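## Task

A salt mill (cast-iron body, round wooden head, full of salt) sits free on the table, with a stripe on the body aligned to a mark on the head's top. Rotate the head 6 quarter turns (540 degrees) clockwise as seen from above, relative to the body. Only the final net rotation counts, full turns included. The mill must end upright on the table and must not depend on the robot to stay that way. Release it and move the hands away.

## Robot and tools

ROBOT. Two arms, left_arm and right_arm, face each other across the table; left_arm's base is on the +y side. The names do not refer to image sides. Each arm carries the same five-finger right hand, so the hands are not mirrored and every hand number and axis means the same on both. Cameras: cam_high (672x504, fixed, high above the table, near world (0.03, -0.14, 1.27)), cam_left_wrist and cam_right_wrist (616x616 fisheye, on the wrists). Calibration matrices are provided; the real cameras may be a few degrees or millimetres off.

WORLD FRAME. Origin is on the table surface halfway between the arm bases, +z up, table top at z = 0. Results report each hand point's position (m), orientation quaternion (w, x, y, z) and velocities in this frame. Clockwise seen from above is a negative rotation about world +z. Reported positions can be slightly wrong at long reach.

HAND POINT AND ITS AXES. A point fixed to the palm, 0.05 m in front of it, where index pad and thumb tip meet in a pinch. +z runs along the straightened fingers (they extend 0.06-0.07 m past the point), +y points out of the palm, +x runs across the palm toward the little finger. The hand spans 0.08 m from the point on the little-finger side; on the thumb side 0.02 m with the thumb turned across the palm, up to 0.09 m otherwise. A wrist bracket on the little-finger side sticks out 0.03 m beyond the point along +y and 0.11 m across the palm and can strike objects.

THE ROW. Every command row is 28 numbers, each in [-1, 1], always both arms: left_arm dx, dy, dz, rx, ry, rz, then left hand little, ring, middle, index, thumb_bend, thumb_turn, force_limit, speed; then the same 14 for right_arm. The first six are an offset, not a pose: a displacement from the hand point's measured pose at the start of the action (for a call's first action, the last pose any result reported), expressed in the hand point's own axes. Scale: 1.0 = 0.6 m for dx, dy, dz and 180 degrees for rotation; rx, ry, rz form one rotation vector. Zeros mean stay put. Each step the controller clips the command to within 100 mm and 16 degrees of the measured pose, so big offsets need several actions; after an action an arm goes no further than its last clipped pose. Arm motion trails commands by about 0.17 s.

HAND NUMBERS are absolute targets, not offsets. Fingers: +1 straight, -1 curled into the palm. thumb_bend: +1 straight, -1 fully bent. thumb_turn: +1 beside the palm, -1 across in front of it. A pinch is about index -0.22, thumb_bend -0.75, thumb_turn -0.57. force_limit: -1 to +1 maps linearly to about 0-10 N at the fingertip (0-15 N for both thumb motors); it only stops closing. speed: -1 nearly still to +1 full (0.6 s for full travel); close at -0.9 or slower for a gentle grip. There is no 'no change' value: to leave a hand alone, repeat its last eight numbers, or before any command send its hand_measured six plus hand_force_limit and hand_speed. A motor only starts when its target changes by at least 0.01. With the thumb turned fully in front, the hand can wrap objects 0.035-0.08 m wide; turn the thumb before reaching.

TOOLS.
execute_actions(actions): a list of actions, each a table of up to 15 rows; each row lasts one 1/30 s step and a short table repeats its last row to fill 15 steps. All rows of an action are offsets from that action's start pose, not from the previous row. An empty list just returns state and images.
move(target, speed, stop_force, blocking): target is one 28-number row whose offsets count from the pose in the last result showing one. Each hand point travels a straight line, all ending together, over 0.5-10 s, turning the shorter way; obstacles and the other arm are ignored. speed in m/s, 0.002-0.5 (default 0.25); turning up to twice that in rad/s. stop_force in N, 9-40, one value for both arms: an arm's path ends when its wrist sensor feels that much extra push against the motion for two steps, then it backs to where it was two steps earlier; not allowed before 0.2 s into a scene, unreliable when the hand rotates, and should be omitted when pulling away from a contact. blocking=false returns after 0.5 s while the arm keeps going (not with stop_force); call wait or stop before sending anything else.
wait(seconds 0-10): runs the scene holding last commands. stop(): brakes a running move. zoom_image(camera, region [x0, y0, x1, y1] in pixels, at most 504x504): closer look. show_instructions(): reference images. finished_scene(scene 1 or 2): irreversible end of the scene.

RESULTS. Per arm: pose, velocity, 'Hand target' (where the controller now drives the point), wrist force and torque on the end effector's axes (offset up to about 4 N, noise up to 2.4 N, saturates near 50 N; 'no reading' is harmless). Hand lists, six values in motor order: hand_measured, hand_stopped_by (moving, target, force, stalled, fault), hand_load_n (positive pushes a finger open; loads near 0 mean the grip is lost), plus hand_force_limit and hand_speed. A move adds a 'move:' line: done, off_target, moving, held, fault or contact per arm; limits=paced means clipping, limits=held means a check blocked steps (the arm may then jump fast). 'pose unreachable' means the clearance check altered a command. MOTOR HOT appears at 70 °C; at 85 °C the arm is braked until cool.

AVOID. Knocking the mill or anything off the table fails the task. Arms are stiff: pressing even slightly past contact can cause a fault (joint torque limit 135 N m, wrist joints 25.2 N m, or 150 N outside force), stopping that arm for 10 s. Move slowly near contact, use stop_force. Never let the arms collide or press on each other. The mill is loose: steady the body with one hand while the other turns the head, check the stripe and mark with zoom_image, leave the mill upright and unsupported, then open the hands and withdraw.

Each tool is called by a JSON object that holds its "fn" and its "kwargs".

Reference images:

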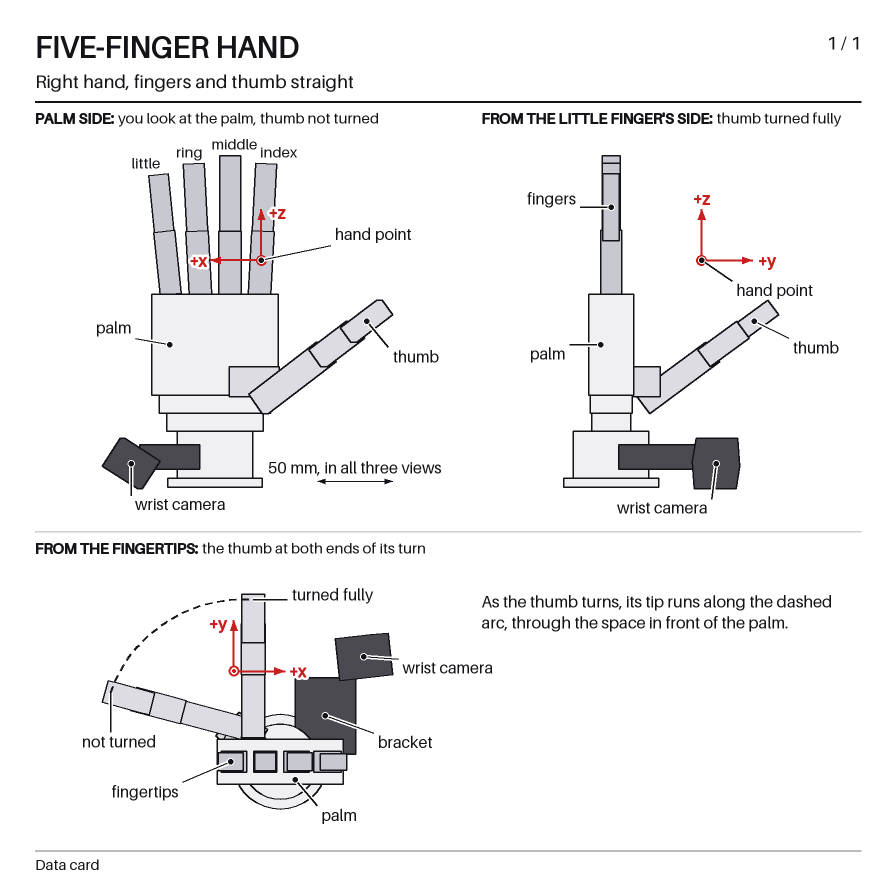

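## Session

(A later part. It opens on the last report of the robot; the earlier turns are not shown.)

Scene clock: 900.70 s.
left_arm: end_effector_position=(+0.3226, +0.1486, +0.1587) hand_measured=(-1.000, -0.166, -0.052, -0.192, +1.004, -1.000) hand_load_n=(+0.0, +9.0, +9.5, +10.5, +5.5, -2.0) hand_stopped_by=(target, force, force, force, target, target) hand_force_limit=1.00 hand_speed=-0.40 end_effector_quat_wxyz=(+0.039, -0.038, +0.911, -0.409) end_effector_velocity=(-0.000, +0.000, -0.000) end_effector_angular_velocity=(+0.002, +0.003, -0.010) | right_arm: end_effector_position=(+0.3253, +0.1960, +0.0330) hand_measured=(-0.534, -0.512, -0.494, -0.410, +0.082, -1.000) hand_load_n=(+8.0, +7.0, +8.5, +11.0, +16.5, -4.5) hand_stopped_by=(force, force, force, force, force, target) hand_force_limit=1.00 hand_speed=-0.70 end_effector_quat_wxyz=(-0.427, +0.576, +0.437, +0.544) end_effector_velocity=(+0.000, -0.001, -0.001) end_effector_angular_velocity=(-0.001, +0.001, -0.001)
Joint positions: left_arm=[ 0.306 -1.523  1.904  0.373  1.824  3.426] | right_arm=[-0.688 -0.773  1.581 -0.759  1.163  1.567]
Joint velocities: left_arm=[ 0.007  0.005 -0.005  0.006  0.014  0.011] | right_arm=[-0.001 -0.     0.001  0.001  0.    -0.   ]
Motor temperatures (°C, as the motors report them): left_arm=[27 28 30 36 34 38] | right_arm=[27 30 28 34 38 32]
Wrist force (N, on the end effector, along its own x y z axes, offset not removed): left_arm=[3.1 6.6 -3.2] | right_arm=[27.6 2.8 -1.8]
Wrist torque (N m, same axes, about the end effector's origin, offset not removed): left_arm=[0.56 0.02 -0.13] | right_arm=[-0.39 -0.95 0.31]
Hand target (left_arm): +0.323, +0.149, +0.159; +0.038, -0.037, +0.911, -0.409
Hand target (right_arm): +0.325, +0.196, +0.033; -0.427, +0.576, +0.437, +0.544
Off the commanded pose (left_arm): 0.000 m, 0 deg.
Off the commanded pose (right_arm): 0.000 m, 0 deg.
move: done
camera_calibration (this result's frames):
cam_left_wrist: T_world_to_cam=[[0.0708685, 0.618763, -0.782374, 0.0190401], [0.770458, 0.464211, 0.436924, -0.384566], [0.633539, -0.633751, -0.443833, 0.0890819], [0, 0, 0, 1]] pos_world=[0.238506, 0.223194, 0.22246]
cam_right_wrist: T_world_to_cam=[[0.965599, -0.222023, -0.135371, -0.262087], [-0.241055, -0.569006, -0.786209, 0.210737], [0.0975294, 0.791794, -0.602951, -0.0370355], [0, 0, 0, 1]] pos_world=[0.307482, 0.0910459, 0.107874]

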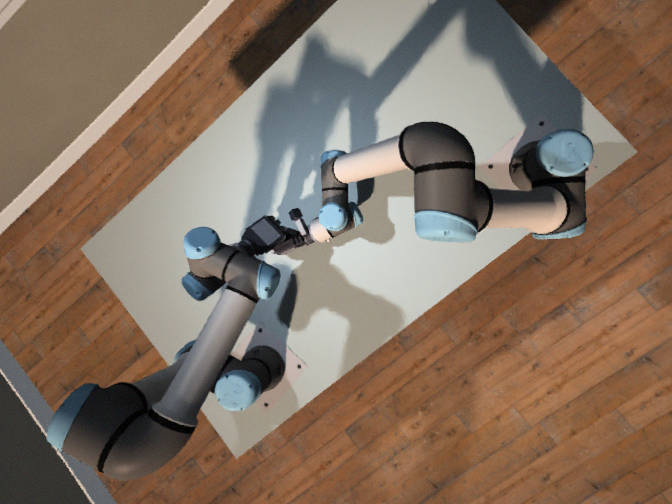

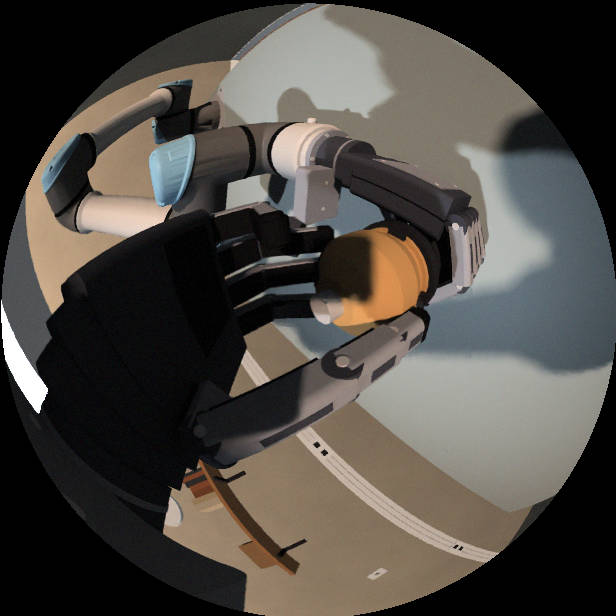

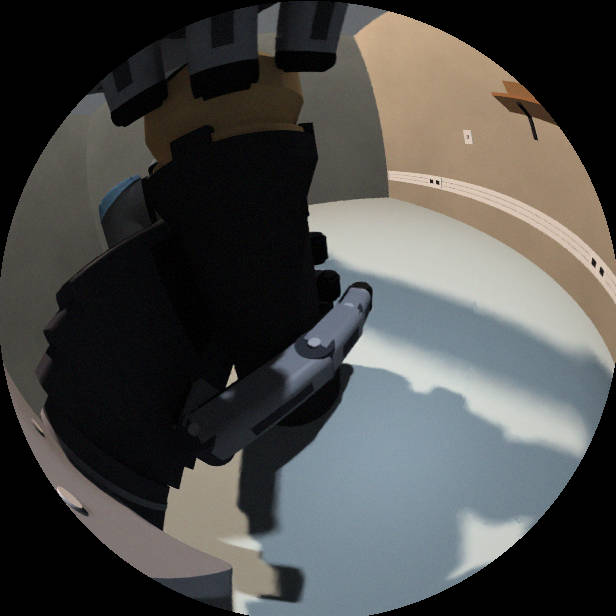

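{"fn": "move", "kwargs": {"target": [0.0277,-0.0097,0.0093,0.0073,0.1416,0.1255,-1,-0.85,-0.9,-0.8,1,-1,1,-0.4,0,0,0,0,0,0,-1,-1,-1,-0.98,-1,-1,1,-0.7], "speed": 0.4}}

Scene clock: 912.23 s.
left_arm: end_effector_position=(+0.3068, +0.1387, +0.1590) hand_measured=(-1.000, -0.166, -0.052, -0.192, +1.004, -1.000) hand_load_n=(+0.0, +9.0, +9.5, +10.0, +5.5, -2.5) hand_stopped_by=(target, force, force, force, target, target) hand_force_limit=1.00 hand_speed=-0.40 end_effector_quat_wxyz=(-0.083, +0.230, +0.882, -0.403) end_effector_velocity=(-0.000, +0.000, -0.000) end_effector_angular_velocity=(+0.004, +0.002, -0.010) | right_arm: end_effector_position=(+0.3253, +0.1960, +0.0330) hand_measured=(-0.534, -0.512, -0.494, -0.410, +0.082, -1.000) hand_load_n=(+7.5, +7.0, +8.5, +11.0, +16.5, -4.5) hand_stopped_by=(force, force, force, force, force, target) hand_force_limit=1.00 hand_speed=-0.70 end_effector_quat_wxyz=(-0.427, +0.576, +0.437, +0.544) end_effector_velocity=(-0.000, -0.000, -0.000) end_effector_angular_velocity=(-0.000, +0.001, +0.001)
Joint positions: left_arm=[ 0.477 -1.304  1.721  0.685  2.305  4.119] | right_arm=[-0.688 -0.773  1.581 -0.759  1.163  1.567]
Joint velocities: left_arm=[ 0.002  0.007 -0.006  0.014  0.004  0.015] | right_arm=[ 0.    -0.     0.001 -0.    -0.001  0.001]
Motor temperatures (°C, as the motors report them): left_arm=[27 28 30 36 34 38] | right_arm=[27 30 28 34 38 32]
Wrist force (N, on the end effector, along its own x y z axes, offset not removed): left_arm=[3.2 4.1 -2.0] | right_arm=[28.6 -0.1 -4.0]
Wrist torque (N m, same axes, about the end effector's origin, offset not removed): left_arm=[0.66 -0.21 -0.37] | right_arm=[-0.63 -0.92 0.00]
Hand target (left_arm): +0.307, +0.139, +0.159; -0.083, +0.231, +0.882, -0.402
Hand target (right_arm): +0.325, +0.196, +0.033; -0.427, +0.576, +0.437, +0.544
Off the commanded pose (left_arm): 0.000 m, 0 deg.
Off the commanded pose (right_arm): 0.000 m, 0 deg.
move: done
camera_calibration (this result's frames):
cam_left_wrist: T_world_to_cam=[[0.404836, 0.472638, -0.782765, -0.0556388], [0.898386, -0.046134, 0.436777, -0.336304], [0.170326, -0.880048, -0.443288, 0.269169], [0, 0, 0, 1]] pos_world=[0.278809, 0.247663, 0.222657]
cam_right_wrist: T_world_to_cam=[[0.965606, -0.222022, -0.135319, -0.262093], [-0.241014, -0.569017, -0.786214, 0.210729], [0.097558, 0.791787, -0.602956, -0.0370412], [0, 0, 0, 1]] pos_world=[0.30748, 0.0910466, 0.107878]

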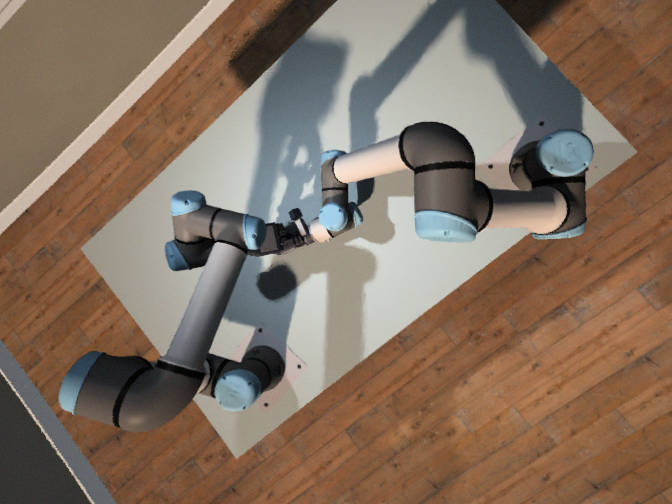

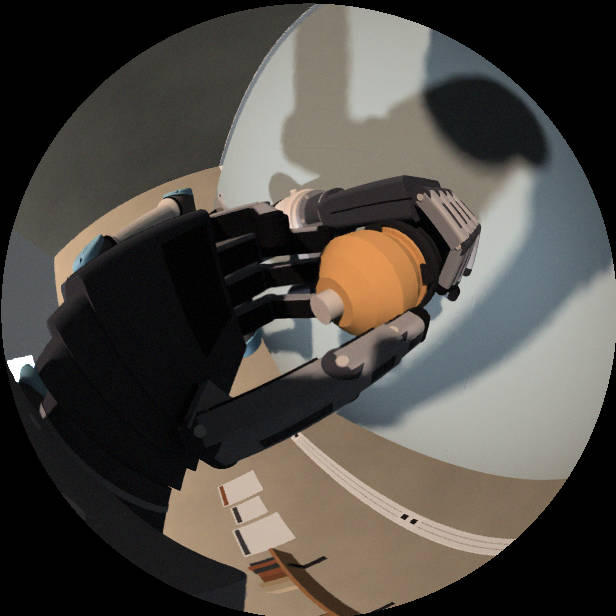

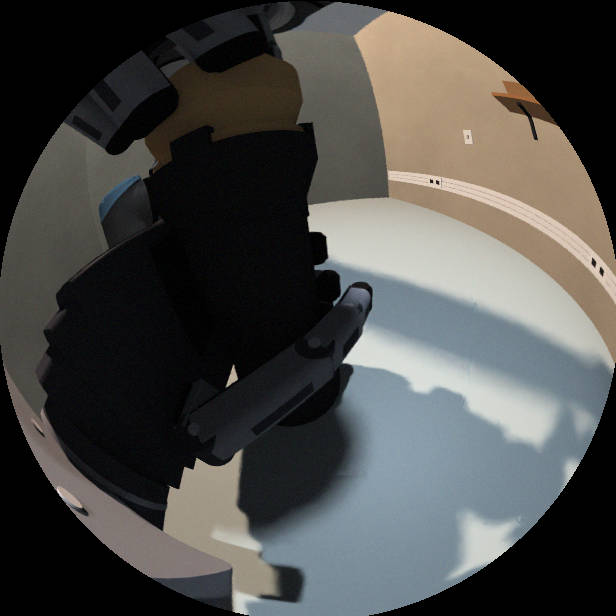

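{"fn": "move", "kwargs": {"target": [-0.0048,-0.0828,-0.0822,0,0,0,-1,0.6,0.6,0.6,1,-1,1,1,0,0,0,0,0,0,-1,-1,-1,-0.98,-1,-1,1,-0.7], "speed": 0.15}}

Scene clock: 918.93 s.
left_arm: end_effector_position=(+0.3087, +0.1422, +0.2287) hand_measured=(-1.000, +0.600, +0.600, +0.600, +1.000, -1.000) hand_load_n=(+0.0, +0.0, +0.0, +0.0, +0.0, +0.0) hand_stopped_by=(target, target, target, target, target, target) hand_force_limit=1.00 hand_speed=1.00 end_effector_quat_wxyz=(-0.083, +0.230, +0.882, -0.403) end_effector_velocity=(-0.000, -0.001, +0.002) end_effector_angular_velocity=(+0.000, +0.000, -0.002) | right_arm: end_effector_position=(+0.3253, +0.1960, +0.0330) hand_measured=(-0.534, -0.512, -0.494, -0.410, +0.082, -1.000) hand_load_n=(+7.0, +7.0, +8.5, +11.0, +17.0, -5.0) hand_stopped_by=(force, force, force, force, force, target) hand_force_limit=1.00 hand_speed=-0.70 end_effector_quat_wxyz=(-0.427, +0.576, +0.437, +0.544) end_effector_velocity=(+0.000, +0.000, +0.000) end_effector_angular_velocity=(+0.000, -0.001, -0.001)
Joint positions: left_arm=[ 0.487 -1.357  1.602  0.865  2.309  4.13 ] | right_arm=[-0.688 -0.773  1.581 -0.759  1.163  1.567]
Joint velocities: left_arm=[-0.001  0.    -0.006  0.007  0.     0.001] | right_arm=[ 0.001  0.    -0.001  0.     0.001 -0.   ]
Motor temperatures (°C, as the motors report them): left_arm=[27 28 30 36 34 38] | right_arm=[27 30 28 34 38 32]
Wrist force (N, on the end effector, along its own x y z axes, offset not removed): left_arm=[-0.6 2.4 -0.8] | right_arm=[26.7 -2.3 1.3]
Wrist torque (N m, same axes, about the end effector's origin, offset not removed): left_arm=[0.38 0.15 -0.12] | right_arm=[-0.78 -1.50 0.00]
Hand target (left_arm): +0.309, +0.142, +0.229; -0.083, +0.230, +0.882, -0.403
Hand target (right_arm): +0.325, +0.196, +0.033; -0.427, +0.576, +0.437, +0.544
Off the commanded pose (left_arm): 0.000 m, 0 deg.
Off the commanded pose (right_arm): 0.000 m, 0 deg.
move: done
camera_calibration (this result's frames):
cam_left_wrist: T_world_to_cam=[[0.40482, 0.47261, -0.78279, -0.00348648], [0.898382, -0.0460527, 0.436794, -0.368382], [0.170384, -0.880067, -0.443227, 0.302791], [0, 0, 0, 1]] pos_world=[0.280768, 0.251159, 0.292383]
cam_right_wrist: T_world_to_cam=[[0.965599, -0.222023, -0.135372, -0.262087], [-0.241055, -0.569006, -0.786209, 0.210737], [0.0975289, 0.791794, -0.602951, -0.0370355], [0, 0, 0, 1]] pos_world=[0.307482, 0.091046, 0.107874]

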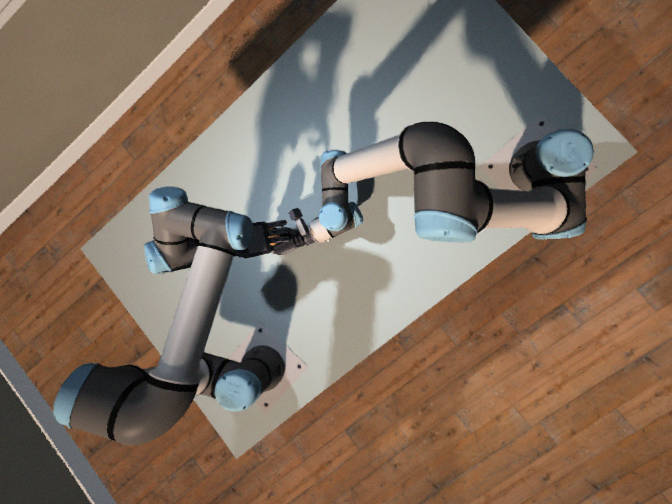

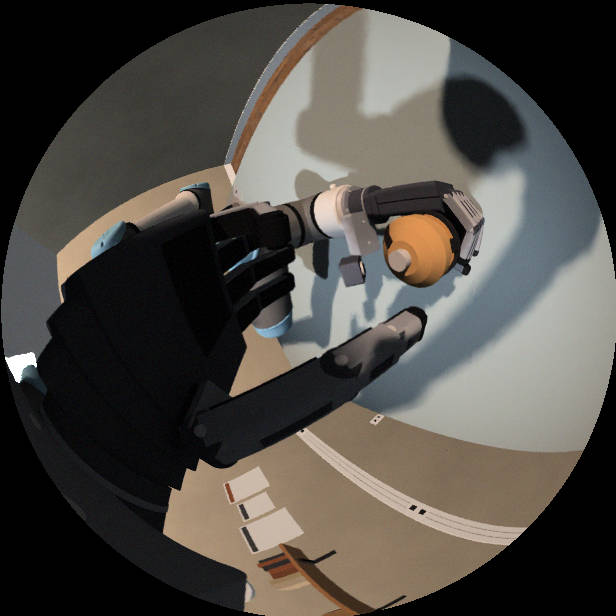

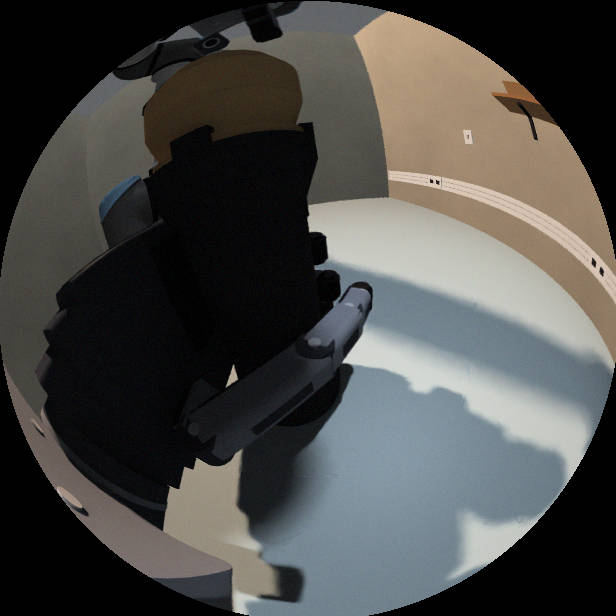

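{"fn": "zoom_image", "kwargs": {"camera": "cam_left_wrist", "region": [370, 200, 480, 300]}}

Region (370, 200, 480, 300) of cam_left_wrist's 616x616 image, scaled by 4.582, with more detail than that image has; it fills the top 458 rows of this view, and the rest is white.

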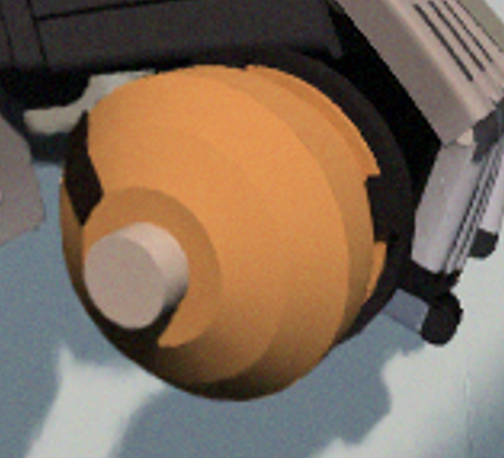

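{"fn": "execute_actions", "kwargs": {"actions": [[[-0.02,0.012,-0.04,0,0,0,-1,0.6,0.6,0.6,1,-1,1,1,0.002,0,0,0,0,0,1,1,1,1,1,-1,1,0.8]],[[-0.03,0.017,-0.055,0,0,0,-1,0.6,0.6,0.6,1,-1,1,1,0,-0.012,-0.018,0,0,0,1,1,1,1,1,-1,1,0.8]]]}}

{"fn": "move", "kwargs": {"target": [-0.015,0.008,-0.03,0,0,0,-1,0.6,0.6,0.6,1,-1,1,1,0.03,-0.03,-0.28,0,0,0,1,1,1,1,1,-1,1,0.8], "speed": 0.3}}

Scene clock: 950.00 s.
left_arm: end_effector_position=(+0.3592, +0.1758, +0.2544) hand_measured=(-1.000, +0.600, +0.600, +0.600, +1.000, -1.000) hand_load_n=(+0.0, +0.0, +0.0, +0.0, +0.0, +0.0) hand_stopped_by=(target, target, target, target, target, target) hand_force_limit=1.00 hand_speed=1.00 end_effector_quat_wxyz=(-0.082, +0.230, +0.882, -0.403) end_effector_velocity=(+0.004, +0.003, +0.002) end_effector_angular_velocity=(+0.002, +0.002, -0.007) | right_arm: end_effector_position=(+0.3157, +0.1875, +0.0347) hand_measured=(+1.000, +1.000, +1.000, +1.000, +1.000, -1.000) hand_load_n=(+0.0, +0.0, +0.0, +0.0, +0.0, +0.0) hand_stopped_by=(target, target, target, target, target, target) hand_force_limit=1.00 hand_speed=0.80 end_effector_quat_wxyz=(-0.427, +0.576, +0.437, +0.544) end_effector_velocity=(-0.002, -0.000, +0.001) end_effector_angular_velocity=(+0.001, +0.000, +0.002)
Joint positions: left_arm=[ 0.638 -1.286  1.477  1.053  2.368  4.323] | right_arm=[-0.684 -0.795  1.622 -0.778  1.167  1.568]
Joint velocities: left_arm=[ 0.012  0.011 -0.016  0.026  0.006  0.026] | right_arm=[ 0.002 -0.003  0.003 -0.001 -0.     0.001]
Motor temperatures (°C, as the motors report them): left_arm=[27 28 30 36 34 38] | right_arm=[27 30 28 34 38 32]
Wrist force (N, on the end effector, along its own x y z axes, offset not removed): left_arm=[-0.1 1.6 -0.6] | right_arm=[-0.3 -0.4 0.9]
Wrist torque (N m, same axes, about the end effector's origin, offset not removed): left_arm=[0.35 0.15 -0.13] | right_arm=[-0.50 -0.09 0.16]
Hand target (left_arm): +0.360, +0.176, +0.255; -0.082, +0.230, +0.882, -0.403
Hand target (right_arm): +0.316, +0.187, +0.035; -0.427, +0.576, +0.437, +0.544
Off the commanded pose (left_arm): 0.001 m, 0 deg.
Off the commanded pose (right_arm): 0.000 m, 0 deg.
camera_calibration (this result's frames):
cam_left_wrist: T_world_to_cam=[[0.4045, 0.472481, -0.783033, -0.0194981], [0.898328, -0.0447826, 0.437037, -0.423647], [0.171426, -0.880202, -0.442558, 0.33464], [0, 0, 0, 1]] pos_world=[0.331095, 0.284791, 0.317979]
cam_right_wrist: T_world_to_cam=[[0.965604, -0.22203, -0.135318, -0.254517], [-0.241022, -0.569053, -0.786185, 0.204976], [0.0975536, 0.791758, -0.602994, -0.028342], [0, 0, 0, 1]] pos_world=[0.297931, 0.0825718, 0.109618]

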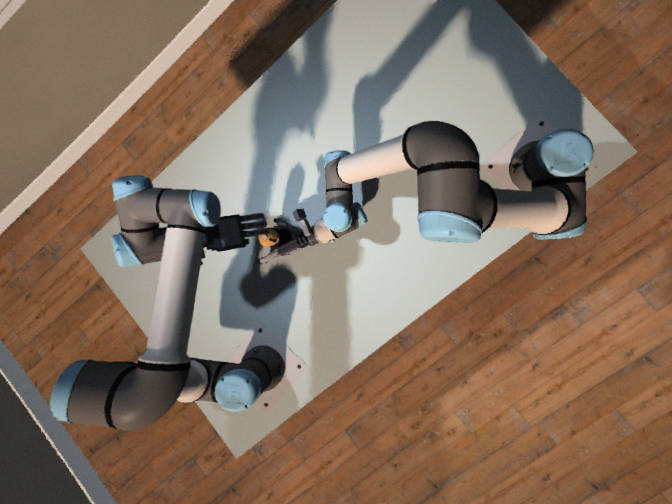

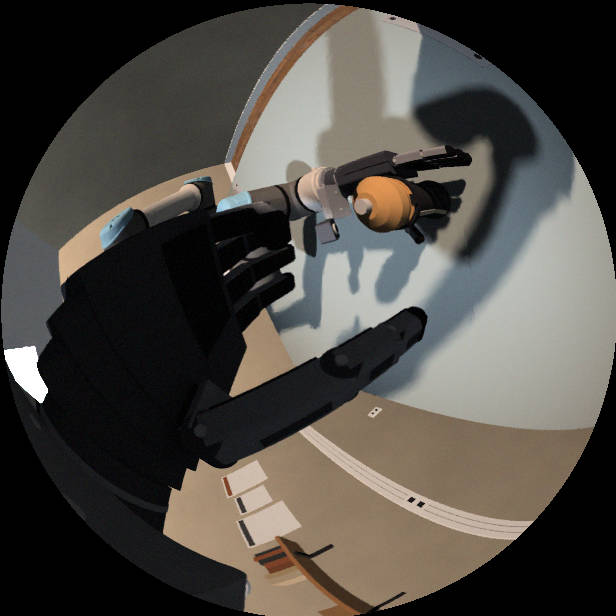

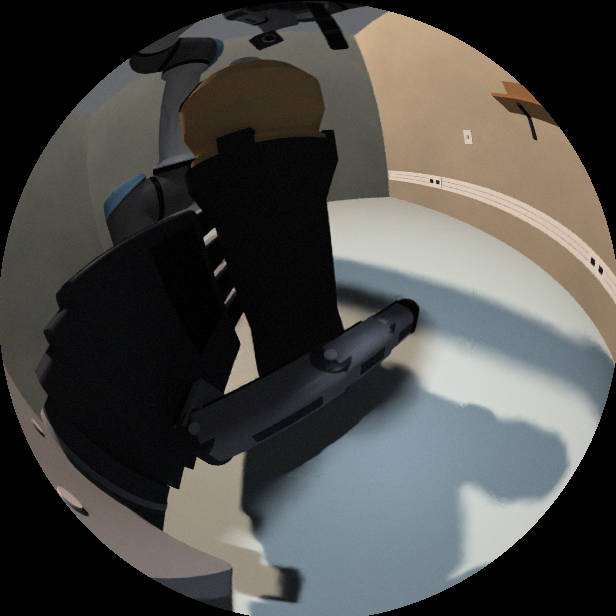

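Scene clock: 951.23 s.
left_arm: end_effector_position=(+0.3747, +0.1864, +0.2631) hand_measured=(-1.000, +0.600, +0.600, +0.600, +1.000, -1.000) hand_load_n=(+0.0, +0.0, +0.0, +0.0, +0.0, +0.0) hand_stopped_by=(target, target, target, target, target, target) hand_force_limit=1.00 hand_speed=1.00 end_effector_quat_wxyz=(-0.082, +0.230, +0.882, -0.403) end_effector_velocity=(-0.000, +0.000, +0.000) end_effector_angular_velocity=(+0.000, +0.000, -0.000) | right_arm: end_effector_position=(+0.2564, +0.0306, +0.0603) hand_measured=(+1.000, +1.000, +1.000, +1.000, +1.000, -1.000) hand_load_n=(+0.0, +0.0, +0.0, +0.0, +0.0, +0.0) hand_stopped_by=(target, target, target, target, target, target) hand_force_limit=1.00 hand_speed=0.80 end_effector_quat_wxyz=(-0.427, +0.576, +0.437, +0.544) end_effector_velocity=(-0.001, -0.003, -0.000) end_effector_angular_velocity=(-0.001, +0.002, +0.001)
Joint positions: left_arm=[ 0.682 -1.261  1.432  1.116  2.381  4.384] | right_arm=[-0.81  -1.102  2.145 -0.991  1.041  1.561]
Joint velocities: left_arm=[ 0.    -0.    -0.     0.001  0.     0.   ] | right_arm=[-0.004 -0.004  0.007 -0.001 -0.005  0.001]
Motor temperatures (°C, as the motors report them): left_arm=[27 28 30 36 34 38] | right_arm=[27 30 28 34 38 32]
Wrist force (N, on the end effector, along its own x y z axes, offset not removed): left_arm=[0.3 1.7 -0.6] | right_arm=[0.2 1.3 1.1]
Wrist torque (N m, same axes, about the end effector's origin, offset not removed): left_arm=[0.17 0.03 -0.10] | right_arm=[-0.27 -0.15 0.17]
Hand target (left_arm): +0.375, +0.186, +0.263; -0.082, +0.230, +0.882, -0.403
Hand target (right_arm): +0.256, +0.030, +0.060; -0.427, +0.576, +0.437, +0.544
Off the commanded pose (left_arm): 0.000 m, 0 deg.
Off the commanded pose (right_arm): 0.000 m, 0 deg.
move: done
camera_calibration (this result's frames):
cam_left_wrist: T_world_to_cam=[[0.404456, 0.472429, -0.783088, -0.0239048], [0.898349, -0.0447352, 0.436999, -0.44088], [0.171419, -0.880233, -0.442499, 0.345143], [0, 0, 0, 1]] pos_world=[0.346568, 0.295376, 0.32667]
cam_right_wrist: T_world_to_cam=[[0.96556, -0.222053, -0.135596, -0.228603], [-0.241246, -0.568916, -0.786216, 0.121502], [0.0974389, 0.79185, -0.602892, 0.117135], [0, 0, 0, 1]] pos_world=[0.238629, -0.0743913, 0.135149]

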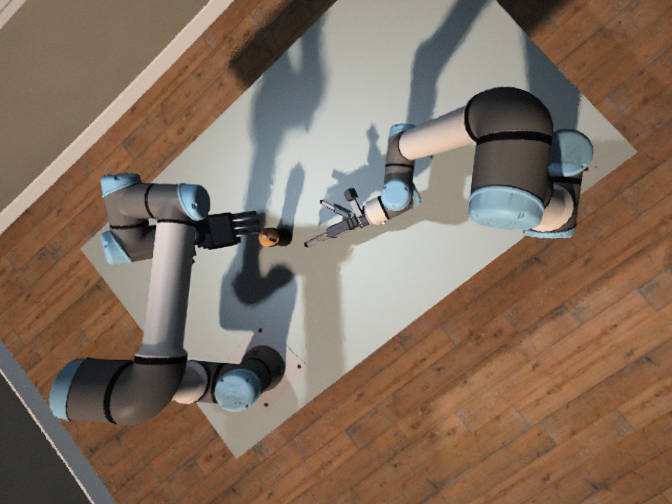

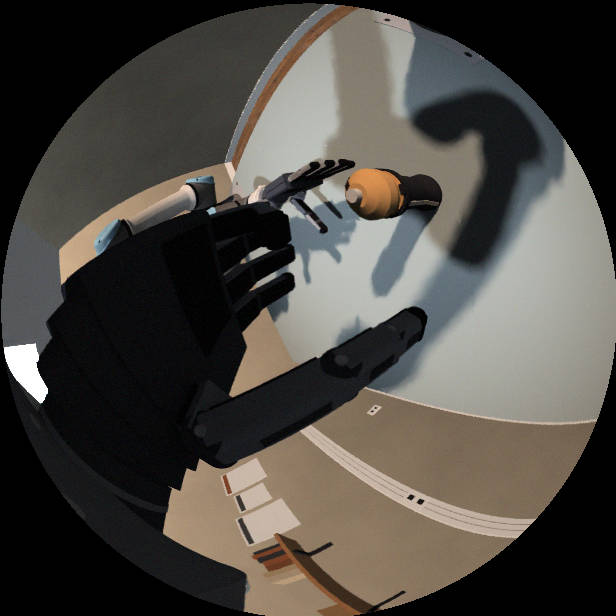

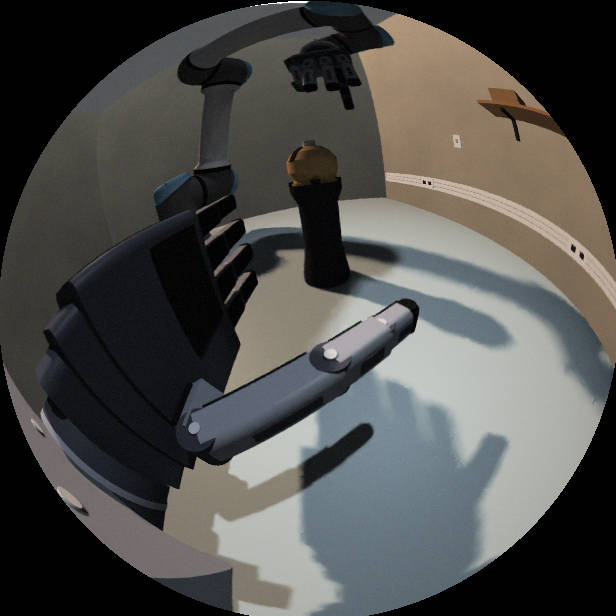

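{"fn": "zoom_image", "kwargs": {"camera": "cam_left_wrist", "region": [335, 150, 455, 235]}}

{"fn": "zoom_image", "kwargs": {"camera": "cam_high", "region": [245, 215, 305, 260]}}

{"fn": "zoom_image", "kwargs": {"camera": "cam_right_wrist", "region": [270, 130, 360, 200]}}

Region (335, 150, 455, 235) of cam_left_wrist's 616x616 image, scaled by 4.200, with more detail than that image has; it fills the top 357 rows of this view, and the rest is white.

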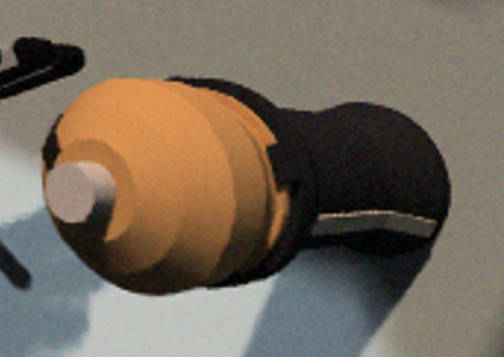

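Region (245, 215, 305, 260) of cam_high's 672x504 image, scaled by 8.400, with more detail than that image has; it fills the top 378 rows of this view, and the rest is white.

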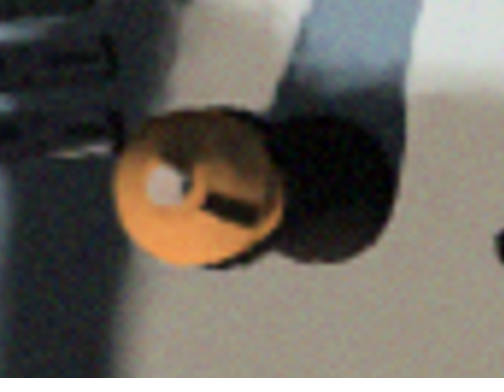

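Region (270, 130, 360, 200) of cam_right_wrist's 616x616 image, scaled by 5.600, with more detail than that image has.

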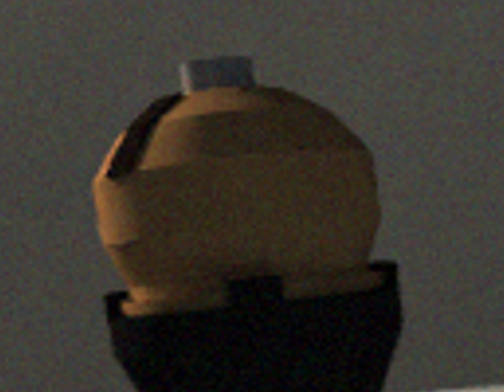

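{"fn": "move", "kwargs": {"target": [0.091,0.051,-0.19,0,0,0,-1,0.6,0.6,0.6,1,-1,1,1,0.03,0,-0.12,0,0,0,1,1,1,1,1,-1,1,0.8], "speed": 0.35}}

{"fn": "finished_scene", "kwargs": {"scene": 1}}

Scene clock: 971.70 s.
left_arm: end_effector_position=(+0.3744, +0.3060, +0.3134) hand_measured=(-1.000, +0.600, +0.600, +0.600, +1.000, -1.000) hand_load_n=(+0.0, +0.0, +0.0, +0.0, +0.0, +0.0) hand_stopped_by=(target, target, target, target, target, target) hand_force_limit=1.00 hand_speed=1.00 end_effector_quat_wxyz=(-0.082, +0.230, +0.882, -0.403) end_effector_velocity=(+0.000, +0.002, -0.000) end_effector_angular_velocity=(+0.001, +0.002, -0.003) | right_arm: end_effector_position=(+0.2387, -0.0382, +0.0814) hand_measured=(+1.000, +1.000, +1.000, +1.000, +1.000, -1.000) hand_load_n=(+0.0, +0.0, +0.0, +0.0, +0.0, +0.0) hand_stopped_by=(target, target, target, target, target, target) hand_force_limit=1.00 hand_speed=0.80 end_effector_quat_wxyz=(-0.427, +0.576, +0.437, +0.544) end_effector_velocity=(-0.001, -0.001, +0.000) end_effector_angular_velocity=(-0.001, -0.001, +0.001)
Joint positions: left_arm=[ 0.929 -1.341  1.474  1.421  2.419  4.745] | right_arm=[-0.924 -1.266  2.337 -1.014  0.927  1.554]
Joint velocities: left_arm=[ 0.006  0.003 -0.001  0.01   0.001  0.014] | right_arm=[-0.002 -0.003  0.004  0.    -0.003 -0.002]
Motor temperatures (°C, as the motors report them): left_arm=[27 28 30 36 34 38] | right_arm=[27 30 28 34 38 32]
Wrist force (N, on the end effector, along its own x y z axes, offset not removed): left_arm=[0.6 0.5 0.6] | right_arm=[-1.2 1.5 -0.1]
Wrist torque (N m, same axes, about the end effector's origin, offset not removed): left_arm=[-0.06 -0.02 -0.10] | right_arm=[-0.10 0.05 0.22]
Hand target (left_arm): +0.374, +0.306, +0.313; -0.082, +0.230, +0.882, -0.403
Hand target (right_arm): +0.239, -0.038, +0.081; -0.427, +0.576, +0.437, +0.544
Off the commanded pose (left_arm): 0.000 m, 0 deg.
Off the commanded pose (right_arm): 0.000 m, 0 deg.
move: done
camera_calibration (this result's frames):
cam_left_wrist: T_world_to_cam=[[0.404252, 0.472217, -0.78332, -0.0406939], [0.898369, -0.0441401, 0.437017, -0.457494], [0.171791, -0.880376, -0.442069, 0.472465], [0, 0, 0, 1]] pos_world=[0.346284, 0.414969, 0.376919]
cam_right_wrist: T_world_to_cam=[[0.965523, -0.222066, -0.135839, -0.223882], [-0.241429, -0.568736, -0.786289, 0.0947532], [0.0973511, 0.791976, -0.602741, 0.186051], [0, 0, 0, 1]] pos_world=[0.220927, -0.143175, 0.156232]

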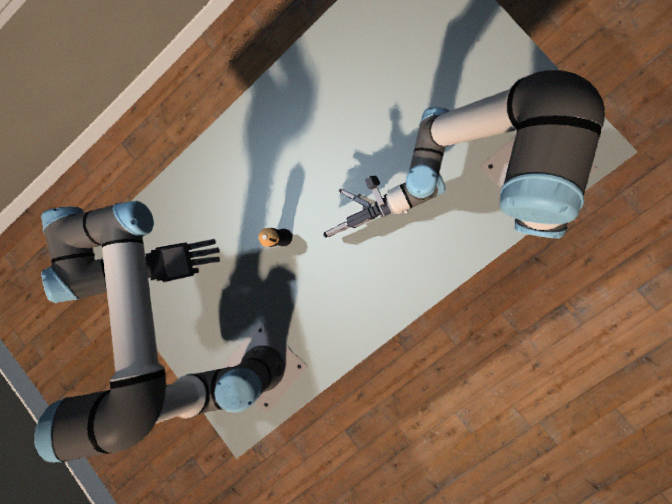

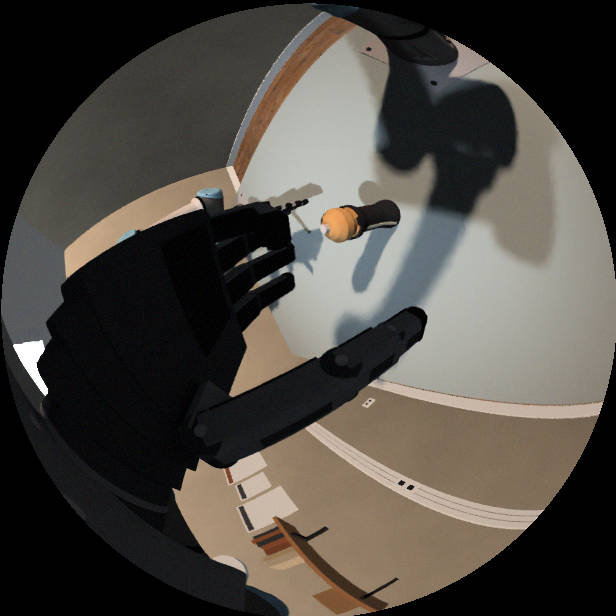

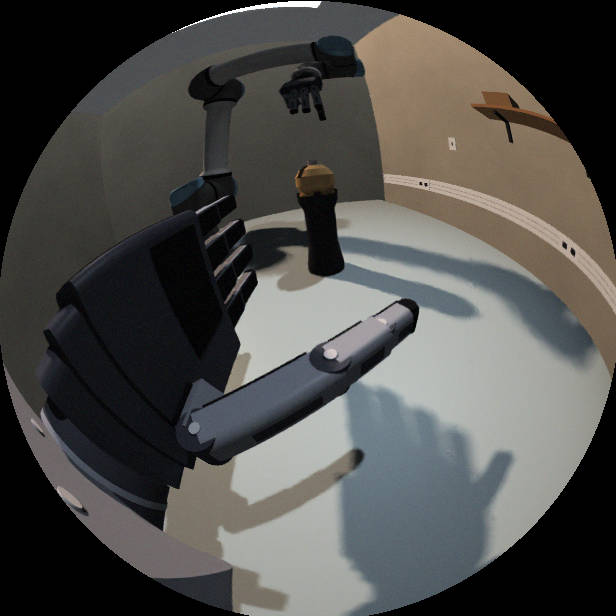

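The scene is finished: the task was done.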